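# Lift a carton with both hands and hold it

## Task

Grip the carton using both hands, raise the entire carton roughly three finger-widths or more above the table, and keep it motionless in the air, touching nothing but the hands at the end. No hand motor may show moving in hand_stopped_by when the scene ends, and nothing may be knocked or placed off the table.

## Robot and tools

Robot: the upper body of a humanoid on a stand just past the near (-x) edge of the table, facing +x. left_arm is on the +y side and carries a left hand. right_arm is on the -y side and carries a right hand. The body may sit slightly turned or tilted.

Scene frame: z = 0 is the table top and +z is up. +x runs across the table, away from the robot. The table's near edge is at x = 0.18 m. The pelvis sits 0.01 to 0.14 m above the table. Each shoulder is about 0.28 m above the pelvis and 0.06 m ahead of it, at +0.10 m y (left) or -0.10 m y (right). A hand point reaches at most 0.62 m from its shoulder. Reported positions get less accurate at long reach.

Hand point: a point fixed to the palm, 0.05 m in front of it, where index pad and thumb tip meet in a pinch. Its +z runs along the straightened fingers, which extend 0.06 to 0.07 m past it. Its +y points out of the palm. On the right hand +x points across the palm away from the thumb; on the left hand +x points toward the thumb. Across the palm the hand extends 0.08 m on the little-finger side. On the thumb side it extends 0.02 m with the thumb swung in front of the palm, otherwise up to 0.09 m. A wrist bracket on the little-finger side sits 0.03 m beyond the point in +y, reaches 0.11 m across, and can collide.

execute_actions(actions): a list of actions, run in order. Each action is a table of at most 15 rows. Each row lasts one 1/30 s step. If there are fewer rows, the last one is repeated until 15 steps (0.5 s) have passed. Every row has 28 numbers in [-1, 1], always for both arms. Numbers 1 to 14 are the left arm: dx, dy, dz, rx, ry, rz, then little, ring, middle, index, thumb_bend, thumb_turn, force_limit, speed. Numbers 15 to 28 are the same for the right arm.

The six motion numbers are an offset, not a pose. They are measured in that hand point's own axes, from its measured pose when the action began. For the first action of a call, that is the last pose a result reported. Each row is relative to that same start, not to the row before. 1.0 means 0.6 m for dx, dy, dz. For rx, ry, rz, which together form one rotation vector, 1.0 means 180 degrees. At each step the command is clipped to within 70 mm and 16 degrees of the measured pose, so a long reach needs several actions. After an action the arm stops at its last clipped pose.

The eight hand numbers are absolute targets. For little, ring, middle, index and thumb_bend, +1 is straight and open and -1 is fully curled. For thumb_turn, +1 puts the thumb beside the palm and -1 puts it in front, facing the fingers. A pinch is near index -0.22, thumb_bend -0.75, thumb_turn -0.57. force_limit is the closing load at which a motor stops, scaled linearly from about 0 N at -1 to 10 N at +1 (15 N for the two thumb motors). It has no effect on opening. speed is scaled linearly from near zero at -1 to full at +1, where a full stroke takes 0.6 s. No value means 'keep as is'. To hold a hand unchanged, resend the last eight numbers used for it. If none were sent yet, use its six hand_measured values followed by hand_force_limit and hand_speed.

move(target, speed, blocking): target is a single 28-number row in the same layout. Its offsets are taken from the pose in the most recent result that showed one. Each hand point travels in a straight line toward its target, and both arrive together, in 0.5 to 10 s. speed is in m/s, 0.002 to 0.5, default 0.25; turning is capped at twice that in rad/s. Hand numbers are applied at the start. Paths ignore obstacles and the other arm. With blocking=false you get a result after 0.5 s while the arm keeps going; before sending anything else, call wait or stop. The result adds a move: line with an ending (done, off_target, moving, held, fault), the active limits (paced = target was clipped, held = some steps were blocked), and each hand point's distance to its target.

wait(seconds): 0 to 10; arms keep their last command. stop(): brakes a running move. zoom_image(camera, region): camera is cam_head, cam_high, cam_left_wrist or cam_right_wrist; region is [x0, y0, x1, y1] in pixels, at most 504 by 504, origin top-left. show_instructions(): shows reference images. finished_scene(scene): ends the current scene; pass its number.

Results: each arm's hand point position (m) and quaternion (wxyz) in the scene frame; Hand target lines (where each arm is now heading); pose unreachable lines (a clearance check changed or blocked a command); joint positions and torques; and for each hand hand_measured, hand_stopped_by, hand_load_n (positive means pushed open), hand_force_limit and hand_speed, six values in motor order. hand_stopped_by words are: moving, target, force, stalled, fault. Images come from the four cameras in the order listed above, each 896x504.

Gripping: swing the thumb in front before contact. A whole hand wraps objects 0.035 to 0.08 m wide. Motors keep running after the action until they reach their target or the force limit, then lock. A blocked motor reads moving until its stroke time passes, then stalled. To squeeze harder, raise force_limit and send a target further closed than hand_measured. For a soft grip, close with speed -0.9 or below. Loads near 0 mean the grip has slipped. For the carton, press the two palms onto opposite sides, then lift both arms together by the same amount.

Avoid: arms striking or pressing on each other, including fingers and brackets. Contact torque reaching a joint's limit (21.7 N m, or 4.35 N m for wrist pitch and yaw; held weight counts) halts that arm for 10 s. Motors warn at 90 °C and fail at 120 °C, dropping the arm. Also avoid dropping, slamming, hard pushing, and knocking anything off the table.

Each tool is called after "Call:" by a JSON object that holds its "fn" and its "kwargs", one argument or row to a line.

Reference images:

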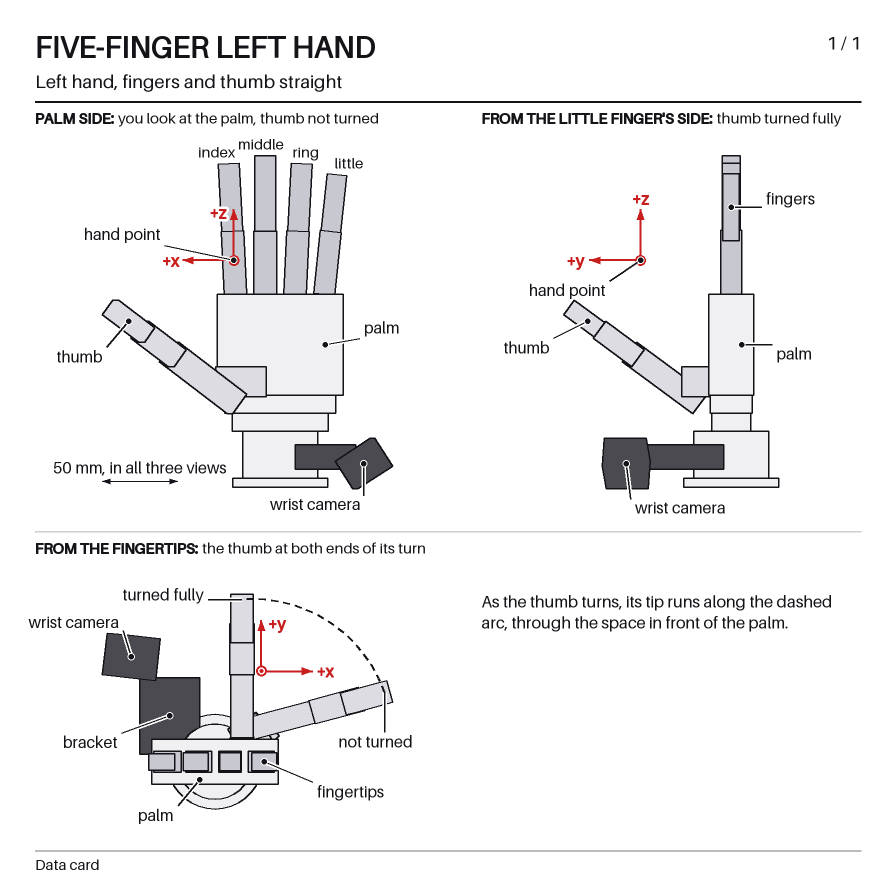

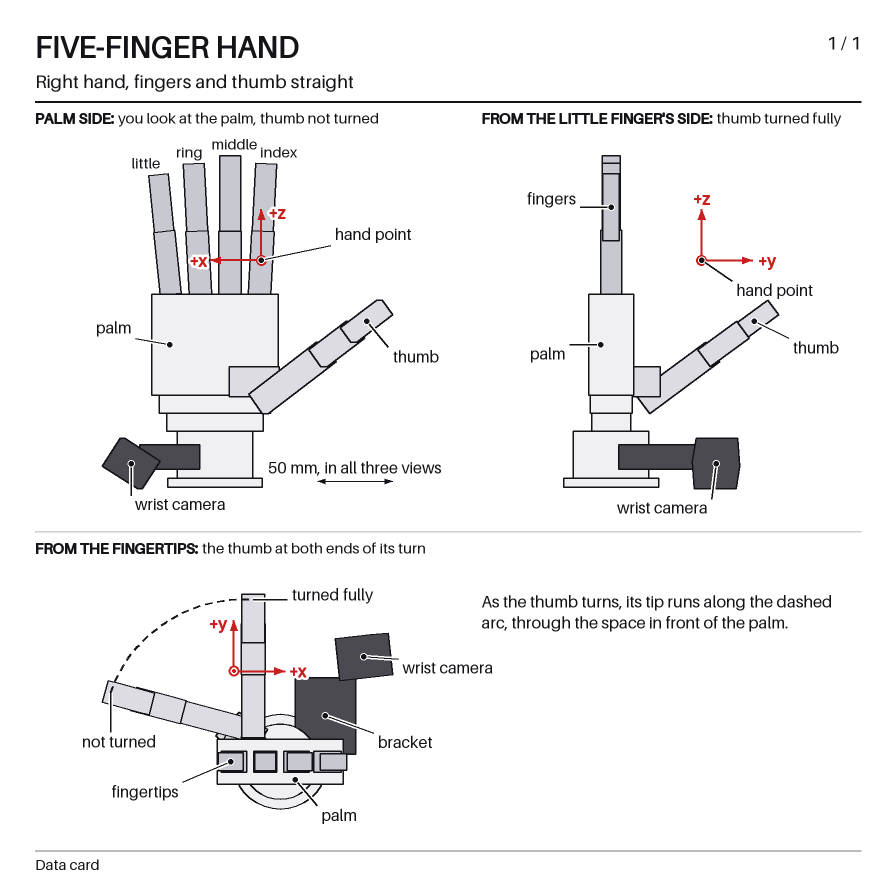

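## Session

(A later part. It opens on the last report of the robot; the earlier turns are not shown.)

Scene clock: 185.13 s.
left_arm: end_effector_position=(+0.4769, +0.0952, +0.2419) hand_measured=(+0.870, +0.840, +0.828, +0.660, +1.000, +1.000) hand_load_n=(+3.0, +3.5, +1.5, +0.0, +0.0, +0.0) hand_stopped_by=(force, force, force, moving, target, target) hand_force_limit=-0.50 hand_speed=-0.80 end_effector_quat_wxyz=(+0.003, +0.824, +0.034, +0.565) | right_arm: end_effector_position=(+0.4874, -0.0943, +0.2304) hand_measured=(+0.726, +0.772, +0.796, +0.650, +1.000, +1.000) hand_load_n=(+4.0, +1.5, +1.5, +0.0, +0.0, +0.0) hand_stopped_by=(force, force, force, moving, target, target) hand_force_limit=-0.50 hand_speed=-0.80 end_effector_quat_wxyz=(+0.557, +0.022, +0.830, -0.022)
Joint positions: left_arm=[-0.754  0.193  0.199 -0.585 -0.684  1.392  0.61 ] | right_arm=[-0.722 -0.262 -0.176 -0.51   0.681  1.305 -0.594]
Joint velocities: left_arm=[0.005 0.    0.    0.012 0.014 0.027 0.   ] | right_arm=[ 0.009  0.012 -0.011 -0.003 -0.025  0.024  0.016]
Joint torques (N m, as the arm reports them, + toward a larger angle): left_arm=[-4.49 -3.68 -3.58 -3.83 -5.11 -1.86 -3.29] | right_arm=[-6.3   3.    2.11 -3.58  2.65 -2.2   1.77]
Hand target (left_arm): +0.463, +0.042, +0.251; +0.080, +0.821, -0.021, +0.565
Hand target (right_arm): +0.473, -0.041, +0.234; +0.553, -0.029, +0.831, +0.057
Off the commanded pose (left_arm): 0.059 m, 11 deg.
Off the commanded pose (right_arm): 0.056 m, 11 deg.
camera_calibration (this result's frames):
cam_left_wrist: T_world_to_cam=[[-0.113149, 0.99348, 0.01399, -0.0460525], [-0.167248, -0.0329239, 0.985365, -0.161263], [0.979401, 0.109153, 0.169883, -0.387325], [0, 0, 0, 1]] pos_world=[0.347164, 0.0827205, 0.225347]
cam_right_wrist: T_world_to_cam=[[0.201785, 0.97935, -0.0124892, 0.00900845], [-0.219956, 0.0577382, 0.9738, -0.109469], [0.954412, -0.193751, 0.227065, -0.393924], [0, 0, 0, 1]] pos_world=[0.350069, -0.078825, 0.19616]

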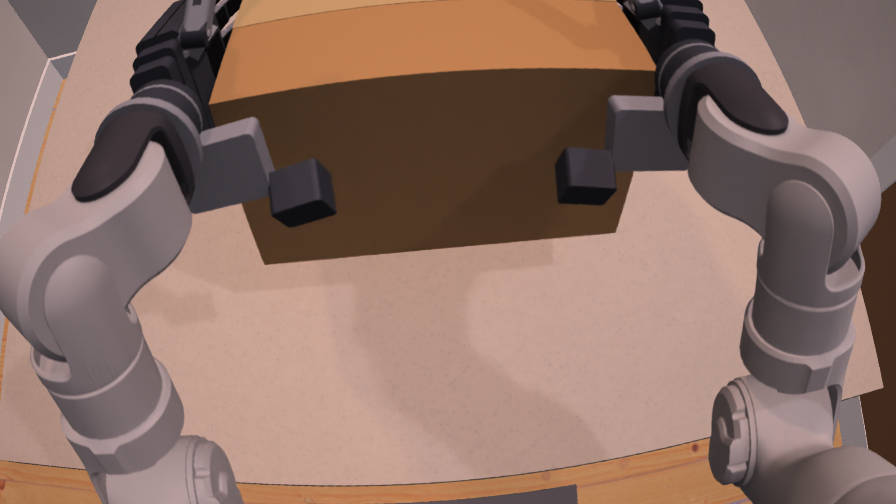

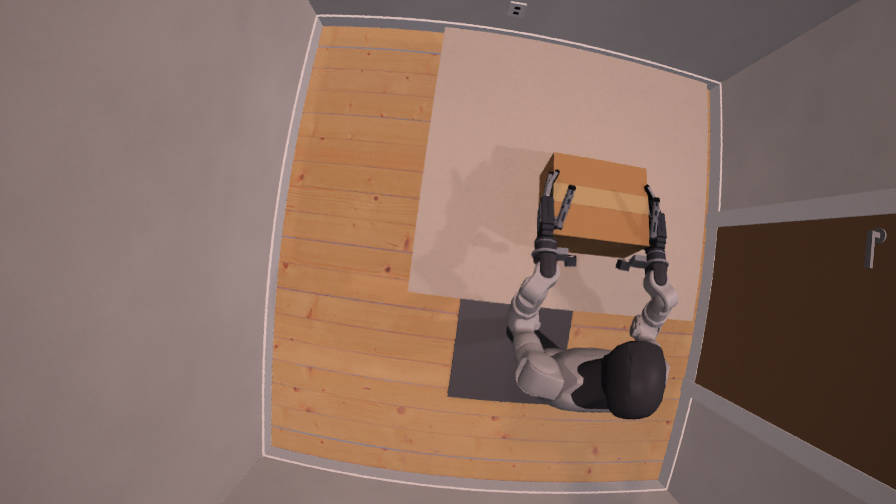

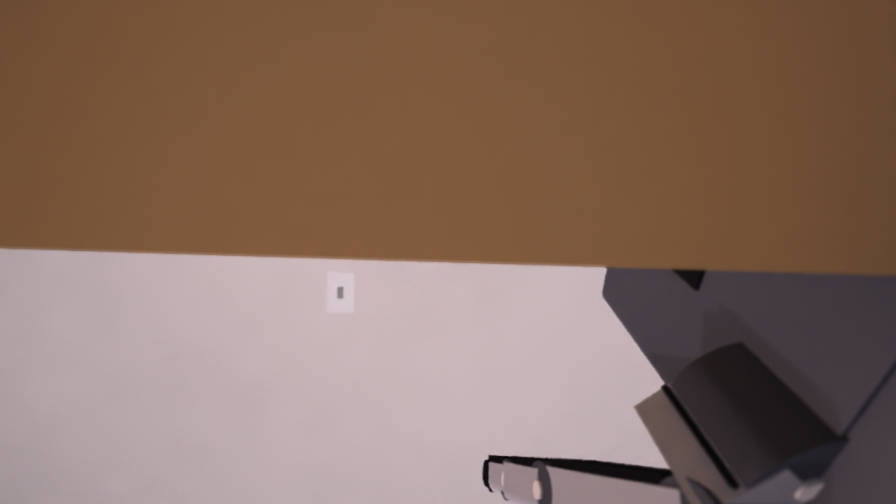

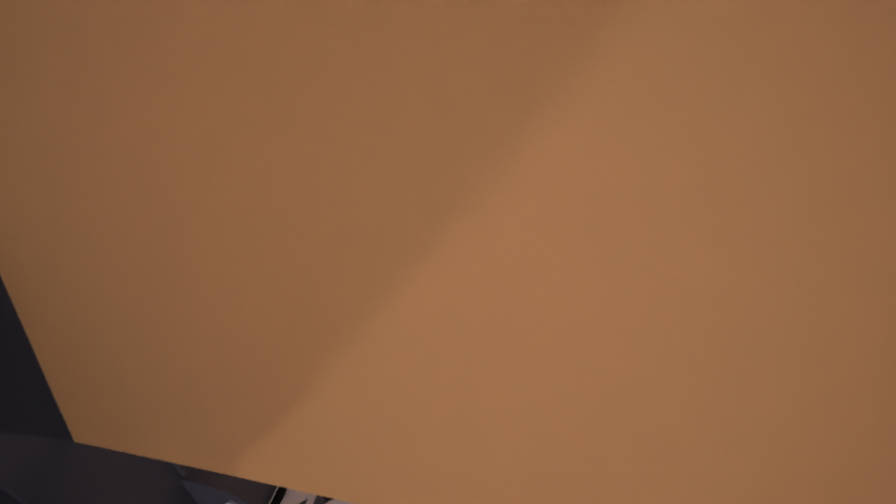

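Call:
{"fn": "execute_actions", "kwargs": {
  "actions": [
    [[0.02,0.095,-0.038,-0.06,0.015,0.004,0.2,0.2,0.2,0.2,1,1,-0.5,-0.8,-0.026,0.097,-0.037,-0.06,-0.015,-0.002,0.2,0.2,0.2,0.2,1,1,-0.5,-0.8]]
  ]
}}

Call:
{"fn": "execute_actions", "kwargs": {
  "actions": [
    [[0.02,0.095,-0.036,-0.06,0.015,0.004,0.2,0.2,0.2,0.2,1,1,-0.5,-0.8,-0.026,0.097,-0.035,-0.06,-0.015,-0.002,0.2,0.2,0.2,0.2,1,1,-0.5,-0.8]]
  ]
}}

Scene clock: 188.30 s.
left_arm: end_effector_position=(+0.4743, +0.0969, +0.2579) hand_measured=(+0.870, +0.840, +0.828, +0.200, +1.000, +1.000) hand_load_n=(+0.0, +3.0, +1.5, +0.0, +0.0, +0.0) hand_stopped_by=(force, force, force, target, target, target) hand_force_limit=-0.50 hand_speed=-0.80 end_effector_quat_wxyz=(-0.002, +0.809, +0.034, +0.586) | right_arm: end_effector_position=(+0.4869, -0.0917, +0.2494) hand_measured=(+0.726, +0.772, +0.796, +0.200, +1.000, +1.000) hand_load_n=(+3.5, +1.0, +0.5, +0.0, +0.0, +0.0) hand_stopped_by=(force, force, force, target, target, target) hand_force_limit=-0.50 hand_speed=-0.80 end_effector_quat_wxyz=(+0.579, +0.021, +0.815, -0.023)
Joint positions: left_arm=[-0.76   0.193  0.203 -0.634 -0.673  1.398  0.61 ] | right_arm=[-0.748 -0.25  -0.184 -0.553  0.661  1.324 -0.592]
Joint velocities: left_arm=[-0.002 -0.009 -0.003 -0.006 -0.006  0.004  0.   ] | right_arm=[ 0.    -0.002 -0.015 -0.003 -0.048  0.008  0.029]
Joint torques (N m, as the arm reports them, + toward a larger angle): left_arm=[-4.84 -4.11 -4.6  -3.93 -4.87 -1.97 -3.28] | right_arm=[-6.34  3.2   2.12 -3.55  2.56 -2.3   1.68]
Hand target (left_arm): +0.459, +0.043, +0.267; +0.075, +0.805, -0.024, +0.587
Hand target (right_arm): +0.472, -0.038, +0.253; +0.575, -0.032, +0.816, +0.056
Off the commanded pose (left_arm): 0.060 m, 11 deg.
Off the commanded pose (right_arm): 0.058 m, 11 deg.
camera_calibration (this result's frames):
cam_left_wrist: T_world_to_cam=[[-0.12101, 0.992489, 0.0179208, -0.045493], [-0.21754, -0.0441297, 0.975053, -0.149786], [0.968521, 0.114093, 0.221246, -0.39622], [0, 0, 0, 1]] pos_world=[0.345658, 0.0837472, 0.234527]
cam_right_wrist: T_world_to_cam=[[0.201114, 0.979546, -0.00654, 0.00575124], [-0.269944, 0.0618386, 0.960888, -0.100259], [0.941639, -0.191483, 0.276859, -0.403252], [0, 0, 0, 1]] pos_world=[0.351497, -0.0766495, 0.20802]

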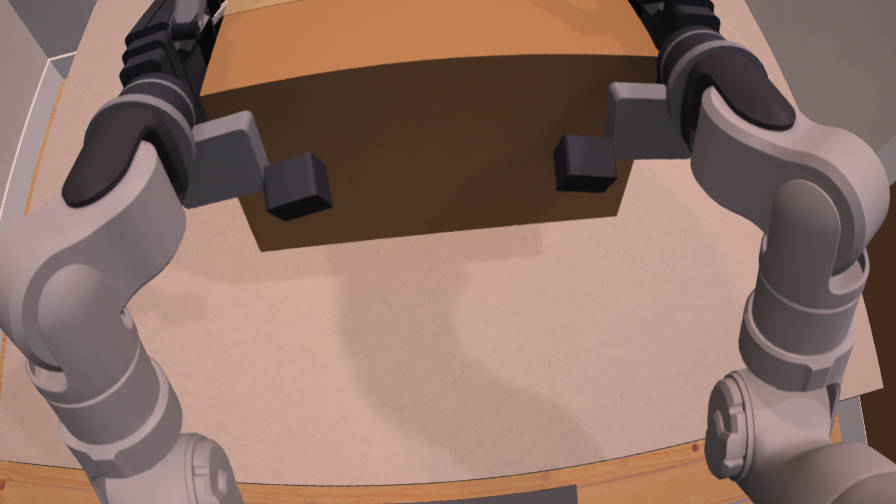

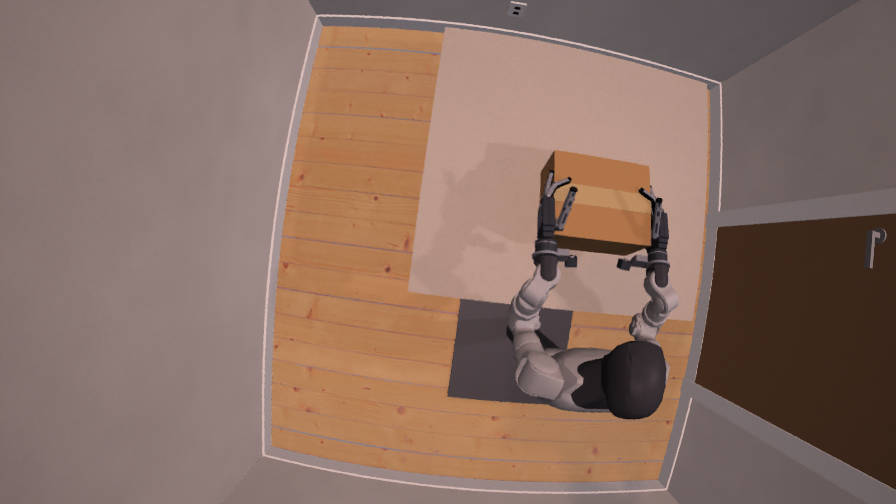

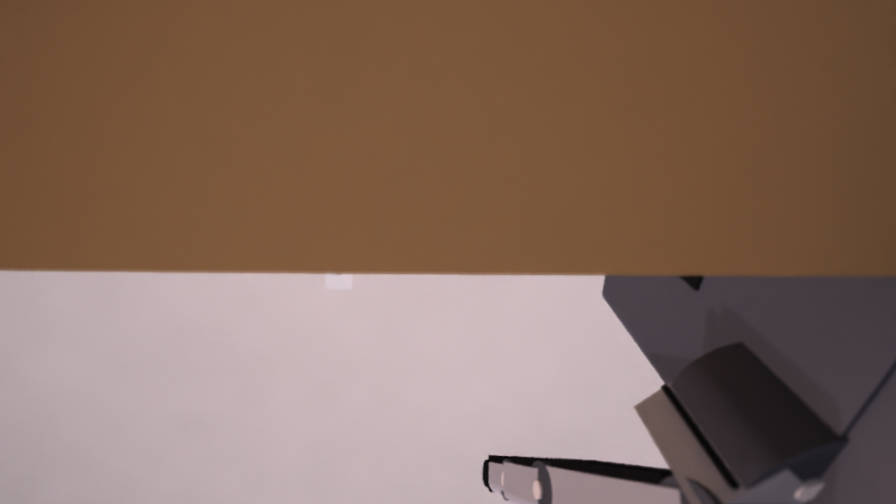

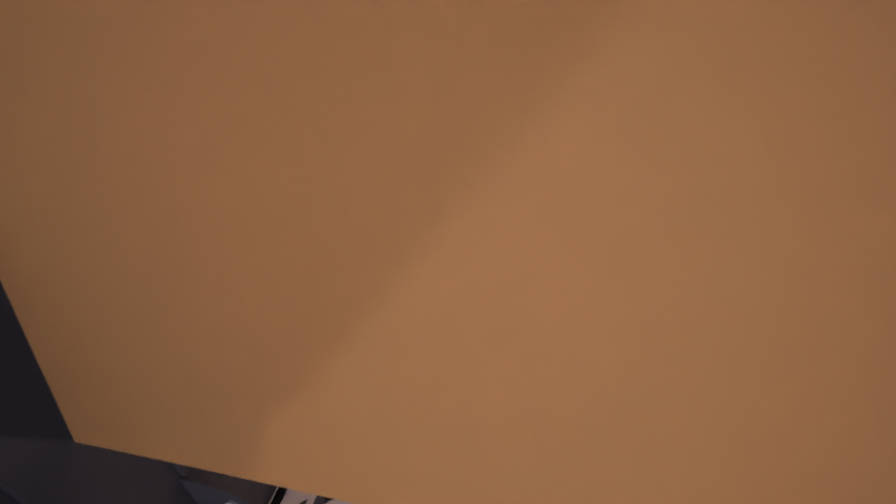

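Scene clock: 188.80 s.
left_arm: end_effector_position=(+0.4714, +0.0972, +0.2738) hand_measured=(+0.870, +0.840, +0.828, +0.200, +1.000, +1.000) hand_load_n=(+0.0, +1.0, +0.0, +0.0, +0.0, +0.0) hand_stopped_by=(force, force, force, target, target, target) hand_force_limit=-0.50 hand_speed=-0.80 end_effector_quat_wxyz=(-0.006, +0.793, +0.032, +0.608) | right_arm: end_effector_position=(+0.4868, -0.0906, +0.2677) hand_measured=(+0.726, +0.772, +0.796, +0.200, +1.000, +1.000) hand_load_n=(+2.5, +0.5, +0.0, +0.0, +0.0, +0.0) hand_stopped_by=(force, force, force, target, target, target) hand_force_limit=-0.50 hand_speed=-0.80 end_effector_quat_wxyz=(+0.600, +0.021, +0.800, -0.026)
Joint positions: left_arm=[-0.766  0.199  0.201 -0.677 -0.661  1.393  0.605] | right_arm=[-0.773 -0.242 -0.189 -0.587  0.638  1.333 -0.589]
Joint velocities: left_arm=[-0.008 -0.012  0.    -0.015 -0.005  0.005 -0.032] | right_arm=[ 0.003 -0.006 -0.006 -0.002 -0.071  0.041  0.013]
Joint torques (N m, as the arm reports them, + toward a larger angle): left_arm=[-5.05 -3.93 -4.17 -3.03 -4.31 -1.98 -2.93] | right_arm=[-6.42  3.33  2.66 -3.45  2.35 -2.29  1.68]
Hand target (left_arm): +0.457, +0.044, +0.281; +0.069, +0.790, -0.026, +0.608
Hand target (right_arm): +0.472, -0.035, +0.271; +0.596, -0.036, +0.800, +0.054
Off the commanded pose (left_arm): 0.059 m, 11 deg.
Off the commanded pose (right_arm): 0.059 m, 11 deg.
camera_calibration (this result's frames):
cam_left_wrist: T_world_to_cam=[[-0.123686, 0.992095, 0.021188, -0.045972], [-0.269696, -0.0541562, 0.961422, -0.136648], [0.954969, 0.1132, 0.274262, -0.405095], [0, 0, 0, 1]] pos_world=[0.344314, 0.084065, 0.243453]
cam_right_wrist: T_world_to_cam=[[0.204565, 0.978851, -0.00196818, 0.00185098], [-0.319212, 0.0686109, 0.945196, -0.0891855], [0.925341, -0.192725, 0.326497, -0.413474], [0, 0, 0, 1]] pos_world=[0.353757, -0.0753797, 0.219299]

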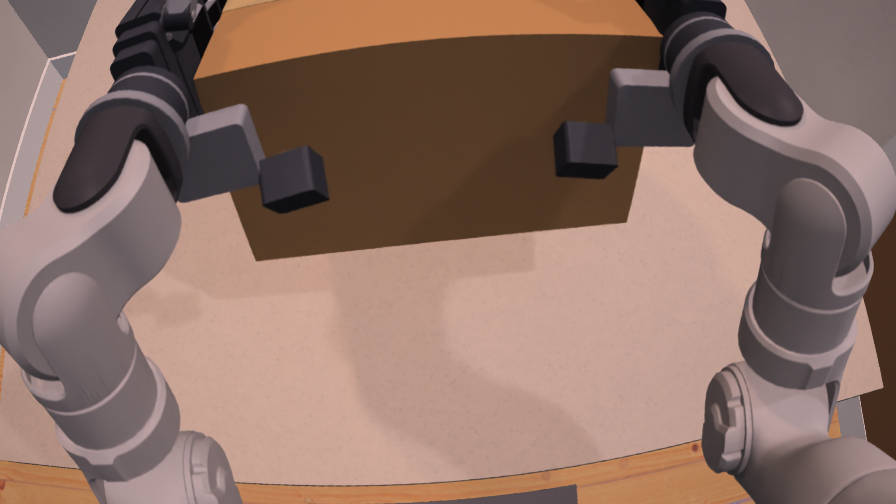

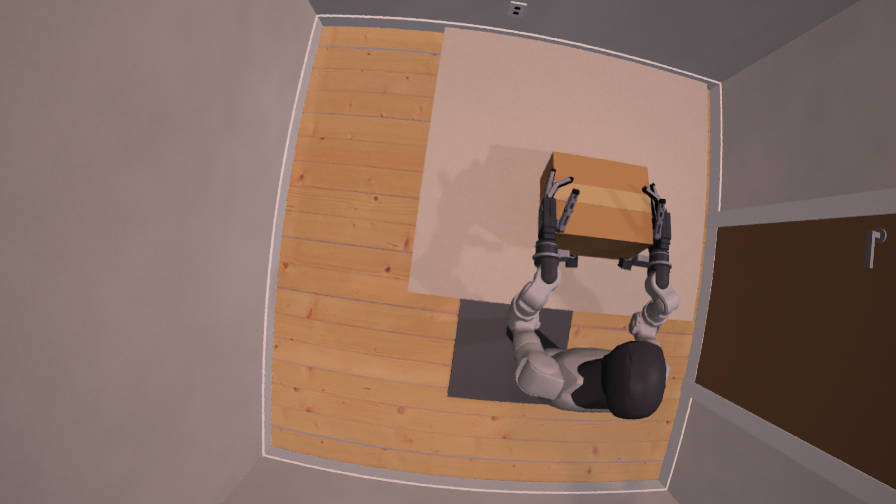

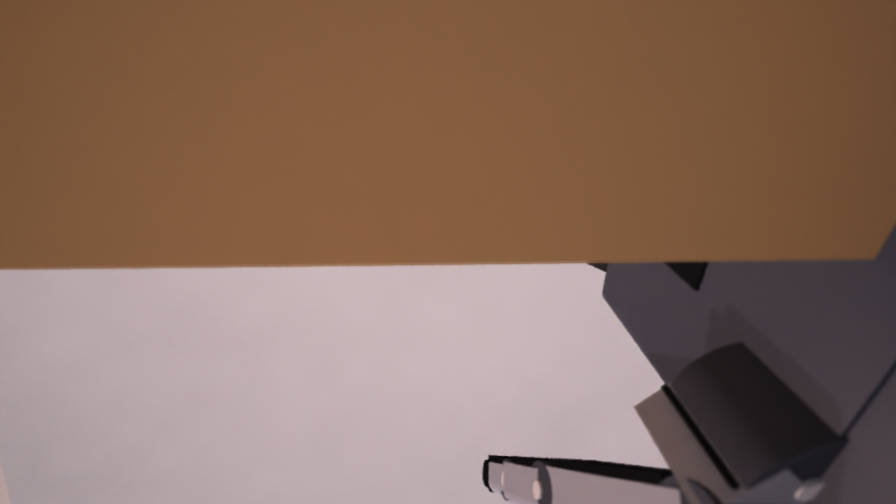

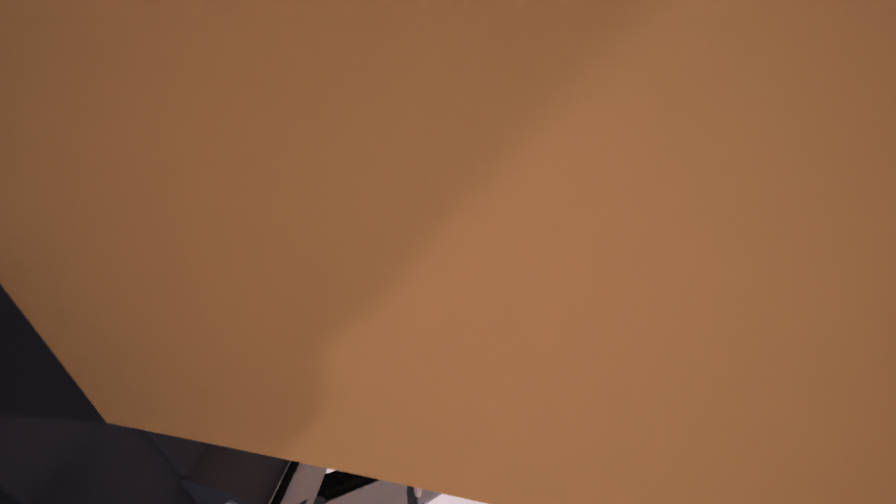

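Call:
{"fn": "execute_actions", "kwargs": {
  "actions": [
    [[0.0,0.095,-0.028,-0.066,0.004,0.004,0.1,0.1,0.1,0.2,1,1,-0.4,-0.8,-0.0,0.097,-0.028,-0.066,-0.004,-0.002,0.1,0.1,0.1,0.2,1,1,-0.4,-0.8]]
  ]
}}

Call:
{"fn": "wait", "kwargs": {
  "seconds": 1
}}

Scene clock: 192.07 s.
left_arm: end_effector_position=(+0.4698, +0.0935, +0.2754) hand_measured=(+0.862, +0.706, +0.696, +0.200, +1.000, +1.000) hand_load_n=(+6.0, +0.0, +0.0, +0.0, +0.0, +0.0) hand_stopped_by=(force, moving, moving, target, target, target) hand_force_limit=-0.40 hand_speed=-0.80 end_effector_quat_wxyz=(-0.003, +0.789, +0.019, +0.614) | right_arm: end_effector_position=(+0.4857, -0.0911, +0.2642) hand_measured=(+0.718, +0.640, +0.662, +0.200, +1.000, +1.000) hand_load_n=(+7.0, +0.0, +0.0, +0.0, +0.0, +0.0) hand_stopped_by=(force, moving, moving, target, target, target) hand_force_limit=-0.40 hand_speed=-0.80 end_effector_quat_wxyz=(+0.600, +0.013, +0.799, -0.028)
Joint positions: left_arm=[-0.754  0.217  0.184 -0.683 -0.644  1.372  0.565] | right_arm=[-0.754 -0.25  -0.178 -0.592  0.602  1.321 -0.546]
Joint velocities: left_arm=[ 0.     0.003  0.002 -0.006  0.02   0.    -0.017] | right_arm=[-0.003  0.021  0.002 -0.014 -0.052  0.004  0.034]
Joint torques (N m, as the arm reports them, + toward a larger angle): left_arm=[-4.33 -3.41 -4.75 -2.95 -4.23 -1.9  -3.17] | right_arm=[-6.09  3.16  2.73 -3.46  2.62 -2.27  1.68]
Hand target (left_arm): +0.455, +0.042, +0.283; +0.072, +0.785, -0.037, +0.615
Hand target (right_arm): +0.470, -0.035, +0.272; +0.603, -0.043, +0.795, +0.056
Off the commanded pose (left_arm): 0.055 m, 11 deg.
Off the commanded pose (right_arm): 0.061 m, 12 deg.
camera_calibration (this result's frames):
cam_left_wrist: T_world_to_cam=[[-0.0998976, 0.994525, 0.0306558, -0.0565147], [-0.285987, -0.0582092, 0.956464, -0.129453], [0.953012, 0.0867813, 0.290237, -0.404602], [0, 0, 0, 1]] pos_world=[0.342922, 0.0837817, 0.24298]
cam_right_wrist: T_world_to_cam=[[0.19549, 0.980599, -0.0144551, 0.0103427], [-0.321, 0.0779074, 0.943869, -0.0840735], [0.926684, -0.179877, 0.330002, -0.411776], [0, 0, 0, 1]] pos_world=[0.352577, -0.0776611, 0.215391]

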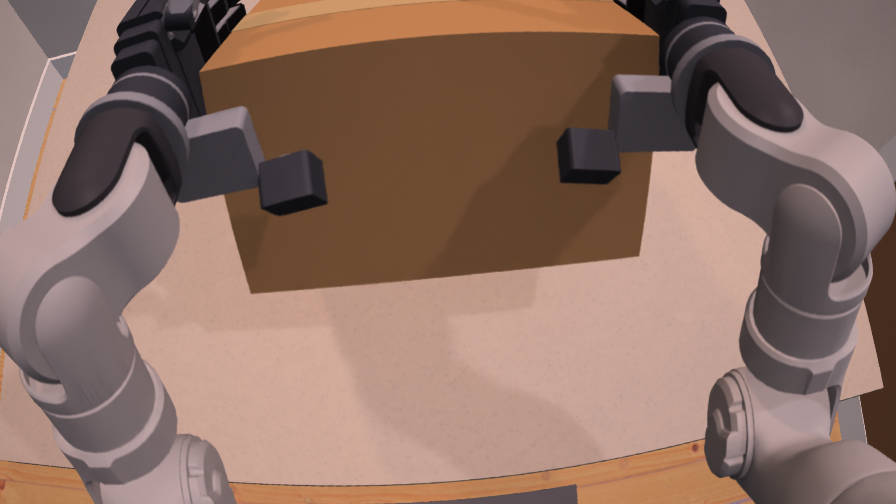

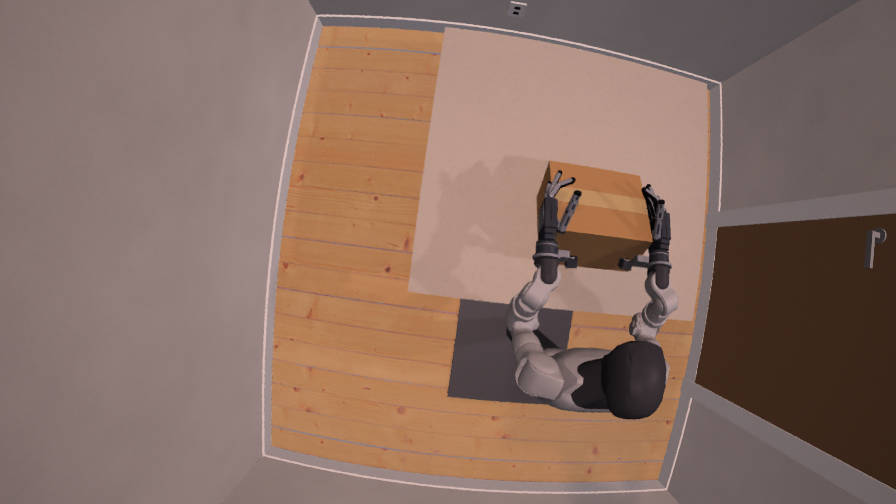

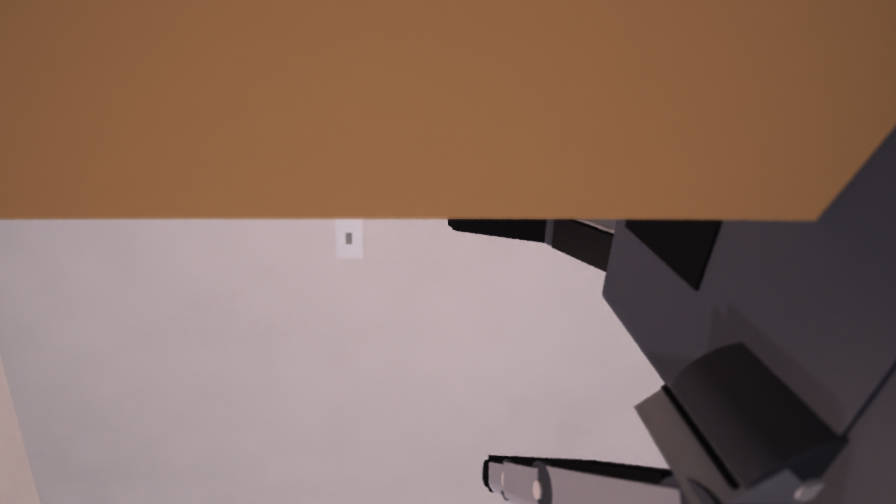

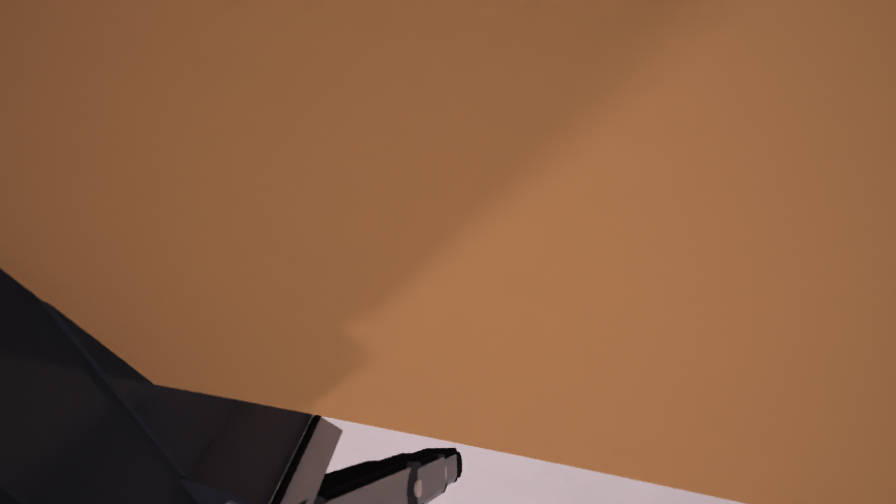

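Scene clock: 193.07 s.
left_arm: end_effector_position=(+0.4698, +0.0935, +0.2756) hand_measured=(+0.862, +0.374, +0.362, +0.200, +1.000, +1.000) hand_load_n=(+6.0, +0.0, +0.0, +0.0, +0.0, +0.0) hand_stopped_by=(force, moving, moving, target, target, target) hand_force_limit=-0.40 hand_speed=-0.80 end_effector_quat_wxyz=(-0.003, +0.789, +0.019, +0.615) | right_arm: end_effector_position=(+0.4857, -0.0910, +0.2644) hand_measured=(+0.718, +0.306, +0.330, +0.200, +1.000, +1.000) hand_load_n=(+7.0, +0.0, +0.0, +0.0, +0.0, +0.0) hand_stopped_by=(force, moving, moving, target, target, target) hand_force_limit=-0.40 hand_speed=-0.80 end_effector_quat_wxyz=(+0.601, +0.013, +0.799, -0.028)
Joint positions: left_arm=[-0.754  0.217  0.184 -0.683 -0.643  1.372  0.564] | right_arm=[-0.754 -0.249 -0.178 -0.593  0.599  1.321 -0.544]
Joint velocities: left_arm=[-0.014  0.003 -0.006  0.006 -0.002  0.     0.   ] | right_arm=[-0.005  0.    -0.005  0.005  0.     0.     0.   ]
Joint torques (N m, as the arm reports them, + toward a larger angle): left_arm=[-4.47 -3.29 -4.26 -2.98 -3.84 -1.97 -3.15] | right_arm=[-6.24  3.05  2.64 -3.53  2.5  -2.37  1.78]
Hand target (left_arm): +0.455, +0.042, +0.283; +0.072, +0.785, -0.037, +0.615
Hand target (right_arm): +0.470, -0.035, +0.272; +0.603, -0.043, +0.795, +0.056
Off the commanded pose (left_arm): 0.055 m, 11 deg.
Off the commanded pose (right_arm): 0.061 m, 12 deg.
wait: 1.00 s; no rest
camera_calibration (this result's frames):
cam_left_wrist: T_world_to_cam=[[-0.0999777, 0.994511, 0.0308544, -0.0565867], [-0.286479, -0.0584686, 0.956301, -0.12927], [0.952856, 0.0867696, 0.290752, -0.404698], [0, 0, 0, 1]] pos_world=[0.342928, 0.0838333, 0.243034]
cam_right_wrist: T_world_to_cam=[[0.19538, 0.980624, -0.0142833, 0.0102866], [-0.321857, 0.0778707, 0.943581, -0.0838064], [0.92641, -0.17976, 0.330835, -0.411863], [0, 0, 0, 1]] pos_world=[0.352571, -0.0775976, 0.215484]

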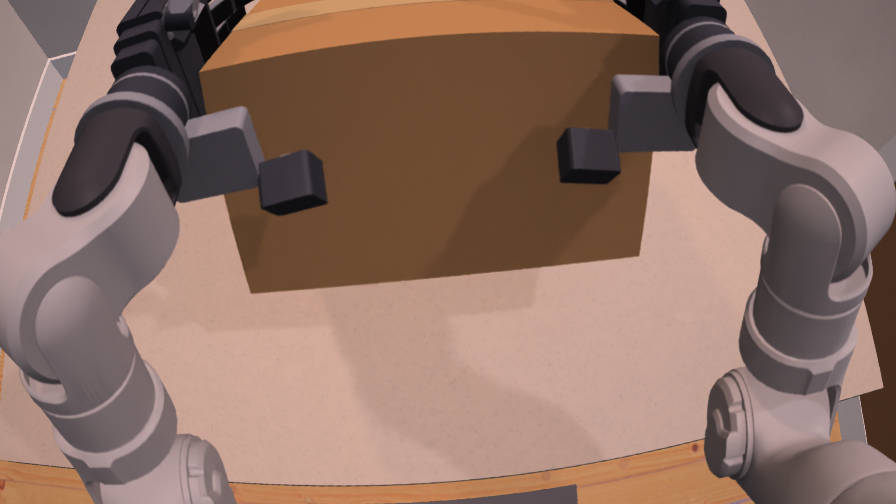

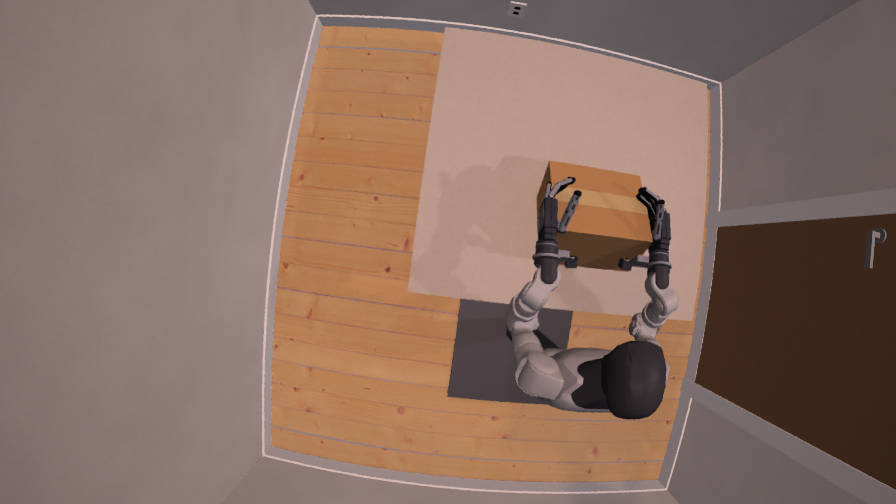

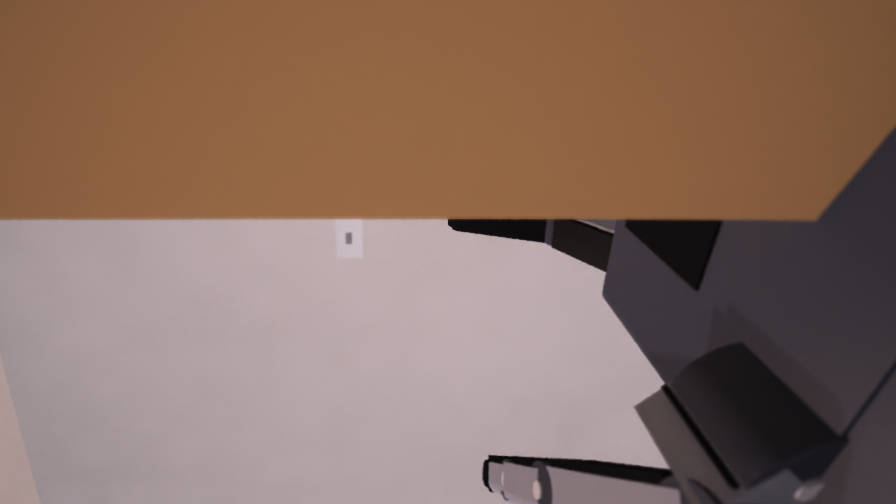

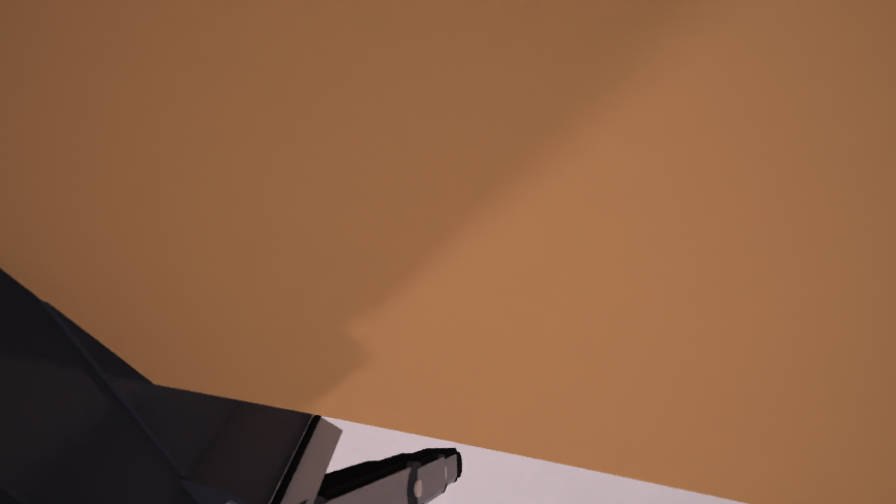

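Call:
{"fn": "execute_actions", "kwargs": {
  "actions": [
    [[-0.05,0.085,-0.01,-0.06,-0.015,0,0.1,1,1,1,1,1,-0.4,-0.3,0.05,0.085,-0.01,-0.06,0.015,0,0.1,1,1,1,1,1,-0.4,-0.3]],
    [[-0.05,0.085,-0.01,-0.06,-0.015,0,0.1,1,1,1,1,1,-0.4,-0.3,0.05,0.085,-0.01,-0.06,0.015,0,0.1,1,1,1,1,1,-0.4,-0.3]],
    [[-0.05,0.085,-0.01,-0.06,-0.015,0,0.1,1,1,1,1,1,-0.4,-0.3,0.05,0.085,-0.01,-0.06,0.015,0,0.1,1,1,1,1,1,-0.4,-0.3]],
    [[-0.04,0.06,-0.01,-0.04,-0.015,0,0.1,1,1,1,1,1,-0.4,-0.3,0.04,0.06,-0.01,-0.04,0.015,0,0.1,1,1,1,1,1,-0.4,-0.3]],
    [[0,-0.06,0,0,0,0,1,1,1,1,1,1,-0.4,-0.3,0,-0.06,0,0,0,0,1,1,1,1,1,1,-0.4,-0.3]],
    [[0,-0.06,0,0,0,0,1,1,1,1,1,1,-0.4,-0.3,0,-0.06,0,0,0,0,1,1,1,1,1,1,-0.4,-0.3]]
  ]
}}

Scene clock: 202.17 s.
left_arm: end_effector_position=(+0.4688, +0.1510, +0.2496) hand_measured=(+1.000, +1.000, +1.000, +1.000, +1.000, +1.000) hand_load_n=(+0.0, +0.0, +0.0, +0.0, +0.0, +0.0) hand_stopped_by=(target, target, target, target, target, target) hand_force_limit=-0.40 hand_speed=-0.30 end_effector_quat_wxyz=(-0.003, +0.758, -0.028, +0.651) | right_arm: end_effector_position=(+0.4839, -0.1646, +0.2561) hand_measured=(+1.000, +1.000, +1.000, +1.000, +1.000, +1.000) hand_load_n=(+0.0, +0.0, +0.0, +0.0, +0.0, +0.0) hand_stopped_by=(target, target, target, target, target, target) hand_force_limit=-0.40 hand_speed=-0.30 end_effector_quat_wxyz=(+0.644, -0.026, +0.763, -0.043)
Joint positions: left_arm=[-0.46   0.509  0.212 -0.478 -0.533  0.833  0.116] | right_arm=[-0.496 -0.54  -0.271 -0.421  0.506  0.867 -0.107]
Joint velocities: left_arm=[ 0.015  0.003 -0.003  0.006  0.     0.    -0.004] | right_arm=[ 0.011 -0.009 -0.002  0.009  0.008  0.     0.005]
Joint torques (N m, as the arm reports them, + toward a larger angle): left_arm=[-2.18  2.5   1.55 -1.85 -0.3  -1.36 -0.18] | right_arm=[-3.28 -4.24 -2.92 -2.03  0.48 -1.55 -0.01]
Hand target (left_arm): +0.469, +0.150, +0.250; -0.000, +0.758, -0.028, +0.651
Hand target (right_arm): +0.484, -0.163, +0.255; +0.643, -0.026, +0.764, -0.039
Off the commanded pose (left_arm): 0.003 m, 1 deg.
Off the commanded pose (right_arm): 0.003 m, 1 deg.
camera_calibration (this result's frames):
cam_left_wrist: T_world_to_cam=[[-0.0336412, 0.995873, 0.0842953, -0.157698], [-0.38076, -0.0907532, 0.92021, -0.0433109], [0.924062, -0.00113925, 0.382241, -0.397256], [0, 0, 0, 1]] pos_world=[0.345293, 0.152664, 0.204996]
cam_right_wrist: T_world_to_cam=[[0.153671, 0.985816, -0.0674716, 0.117318], [-0.426915, 0.127819, 0.895213, 0.000571018], [0.891139, -0.108764, 0.440502, -0.420061], [0, 0, 0, 1]] pos_world=[0.356548, -0.161414, 0.192442]

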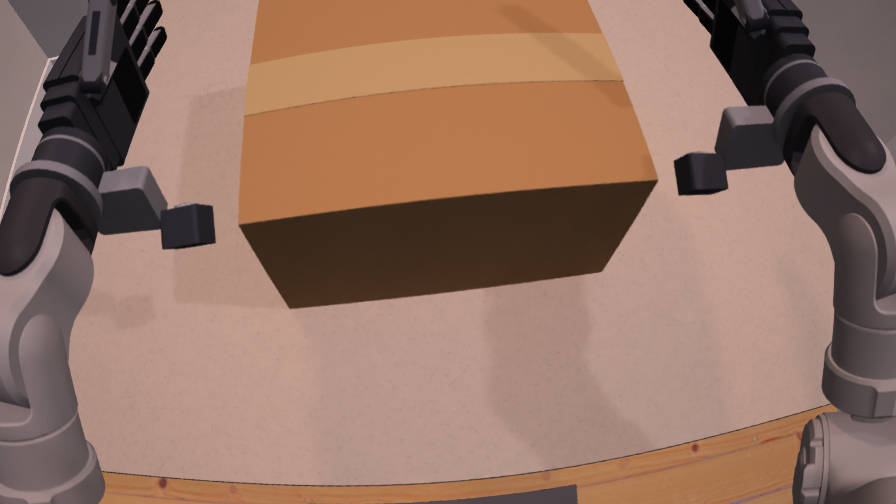

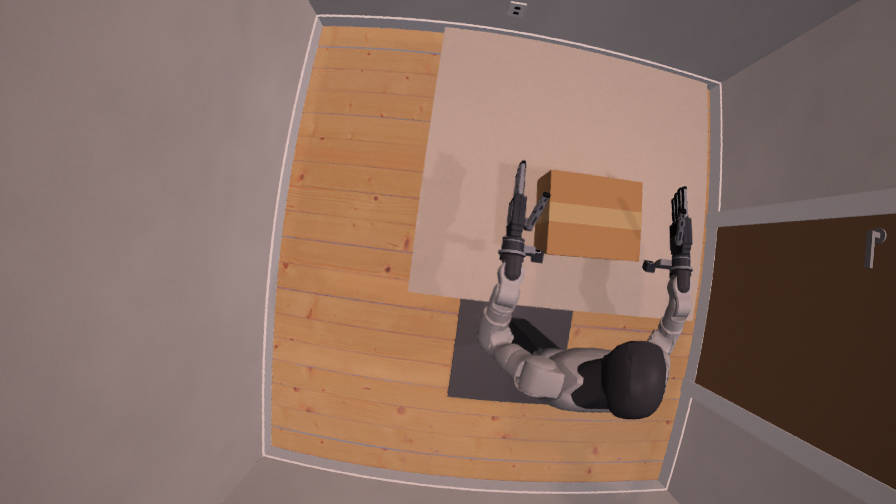

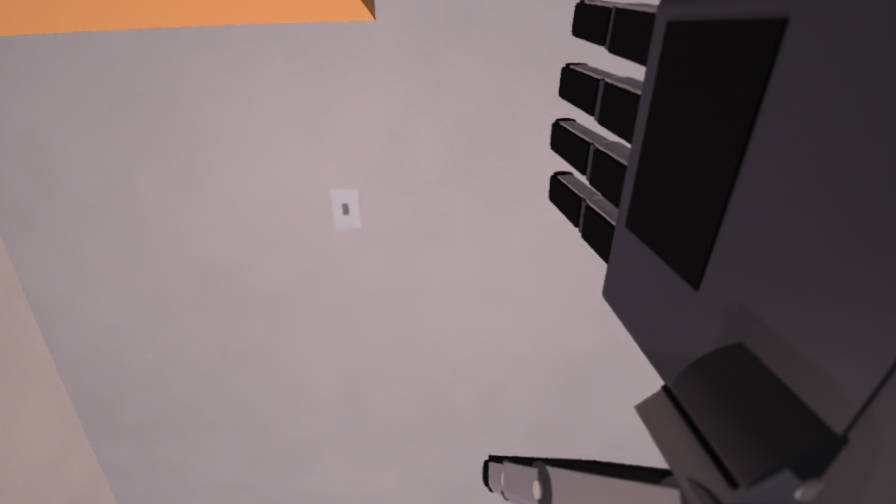

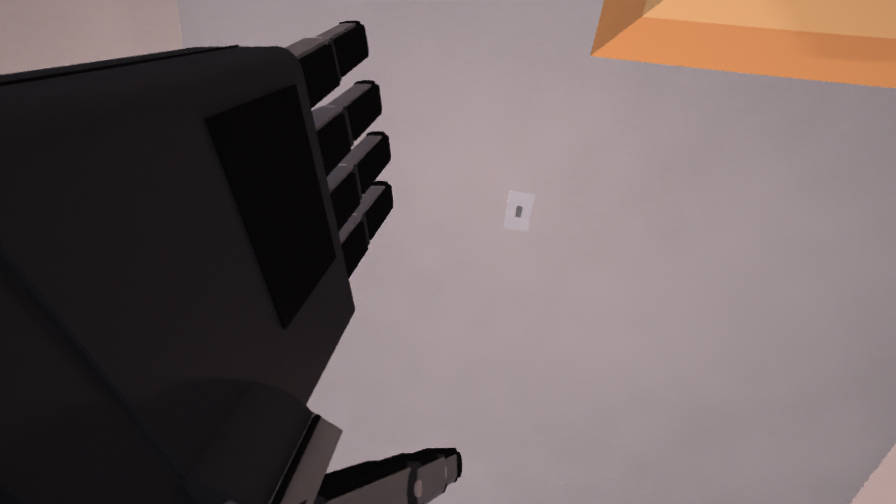

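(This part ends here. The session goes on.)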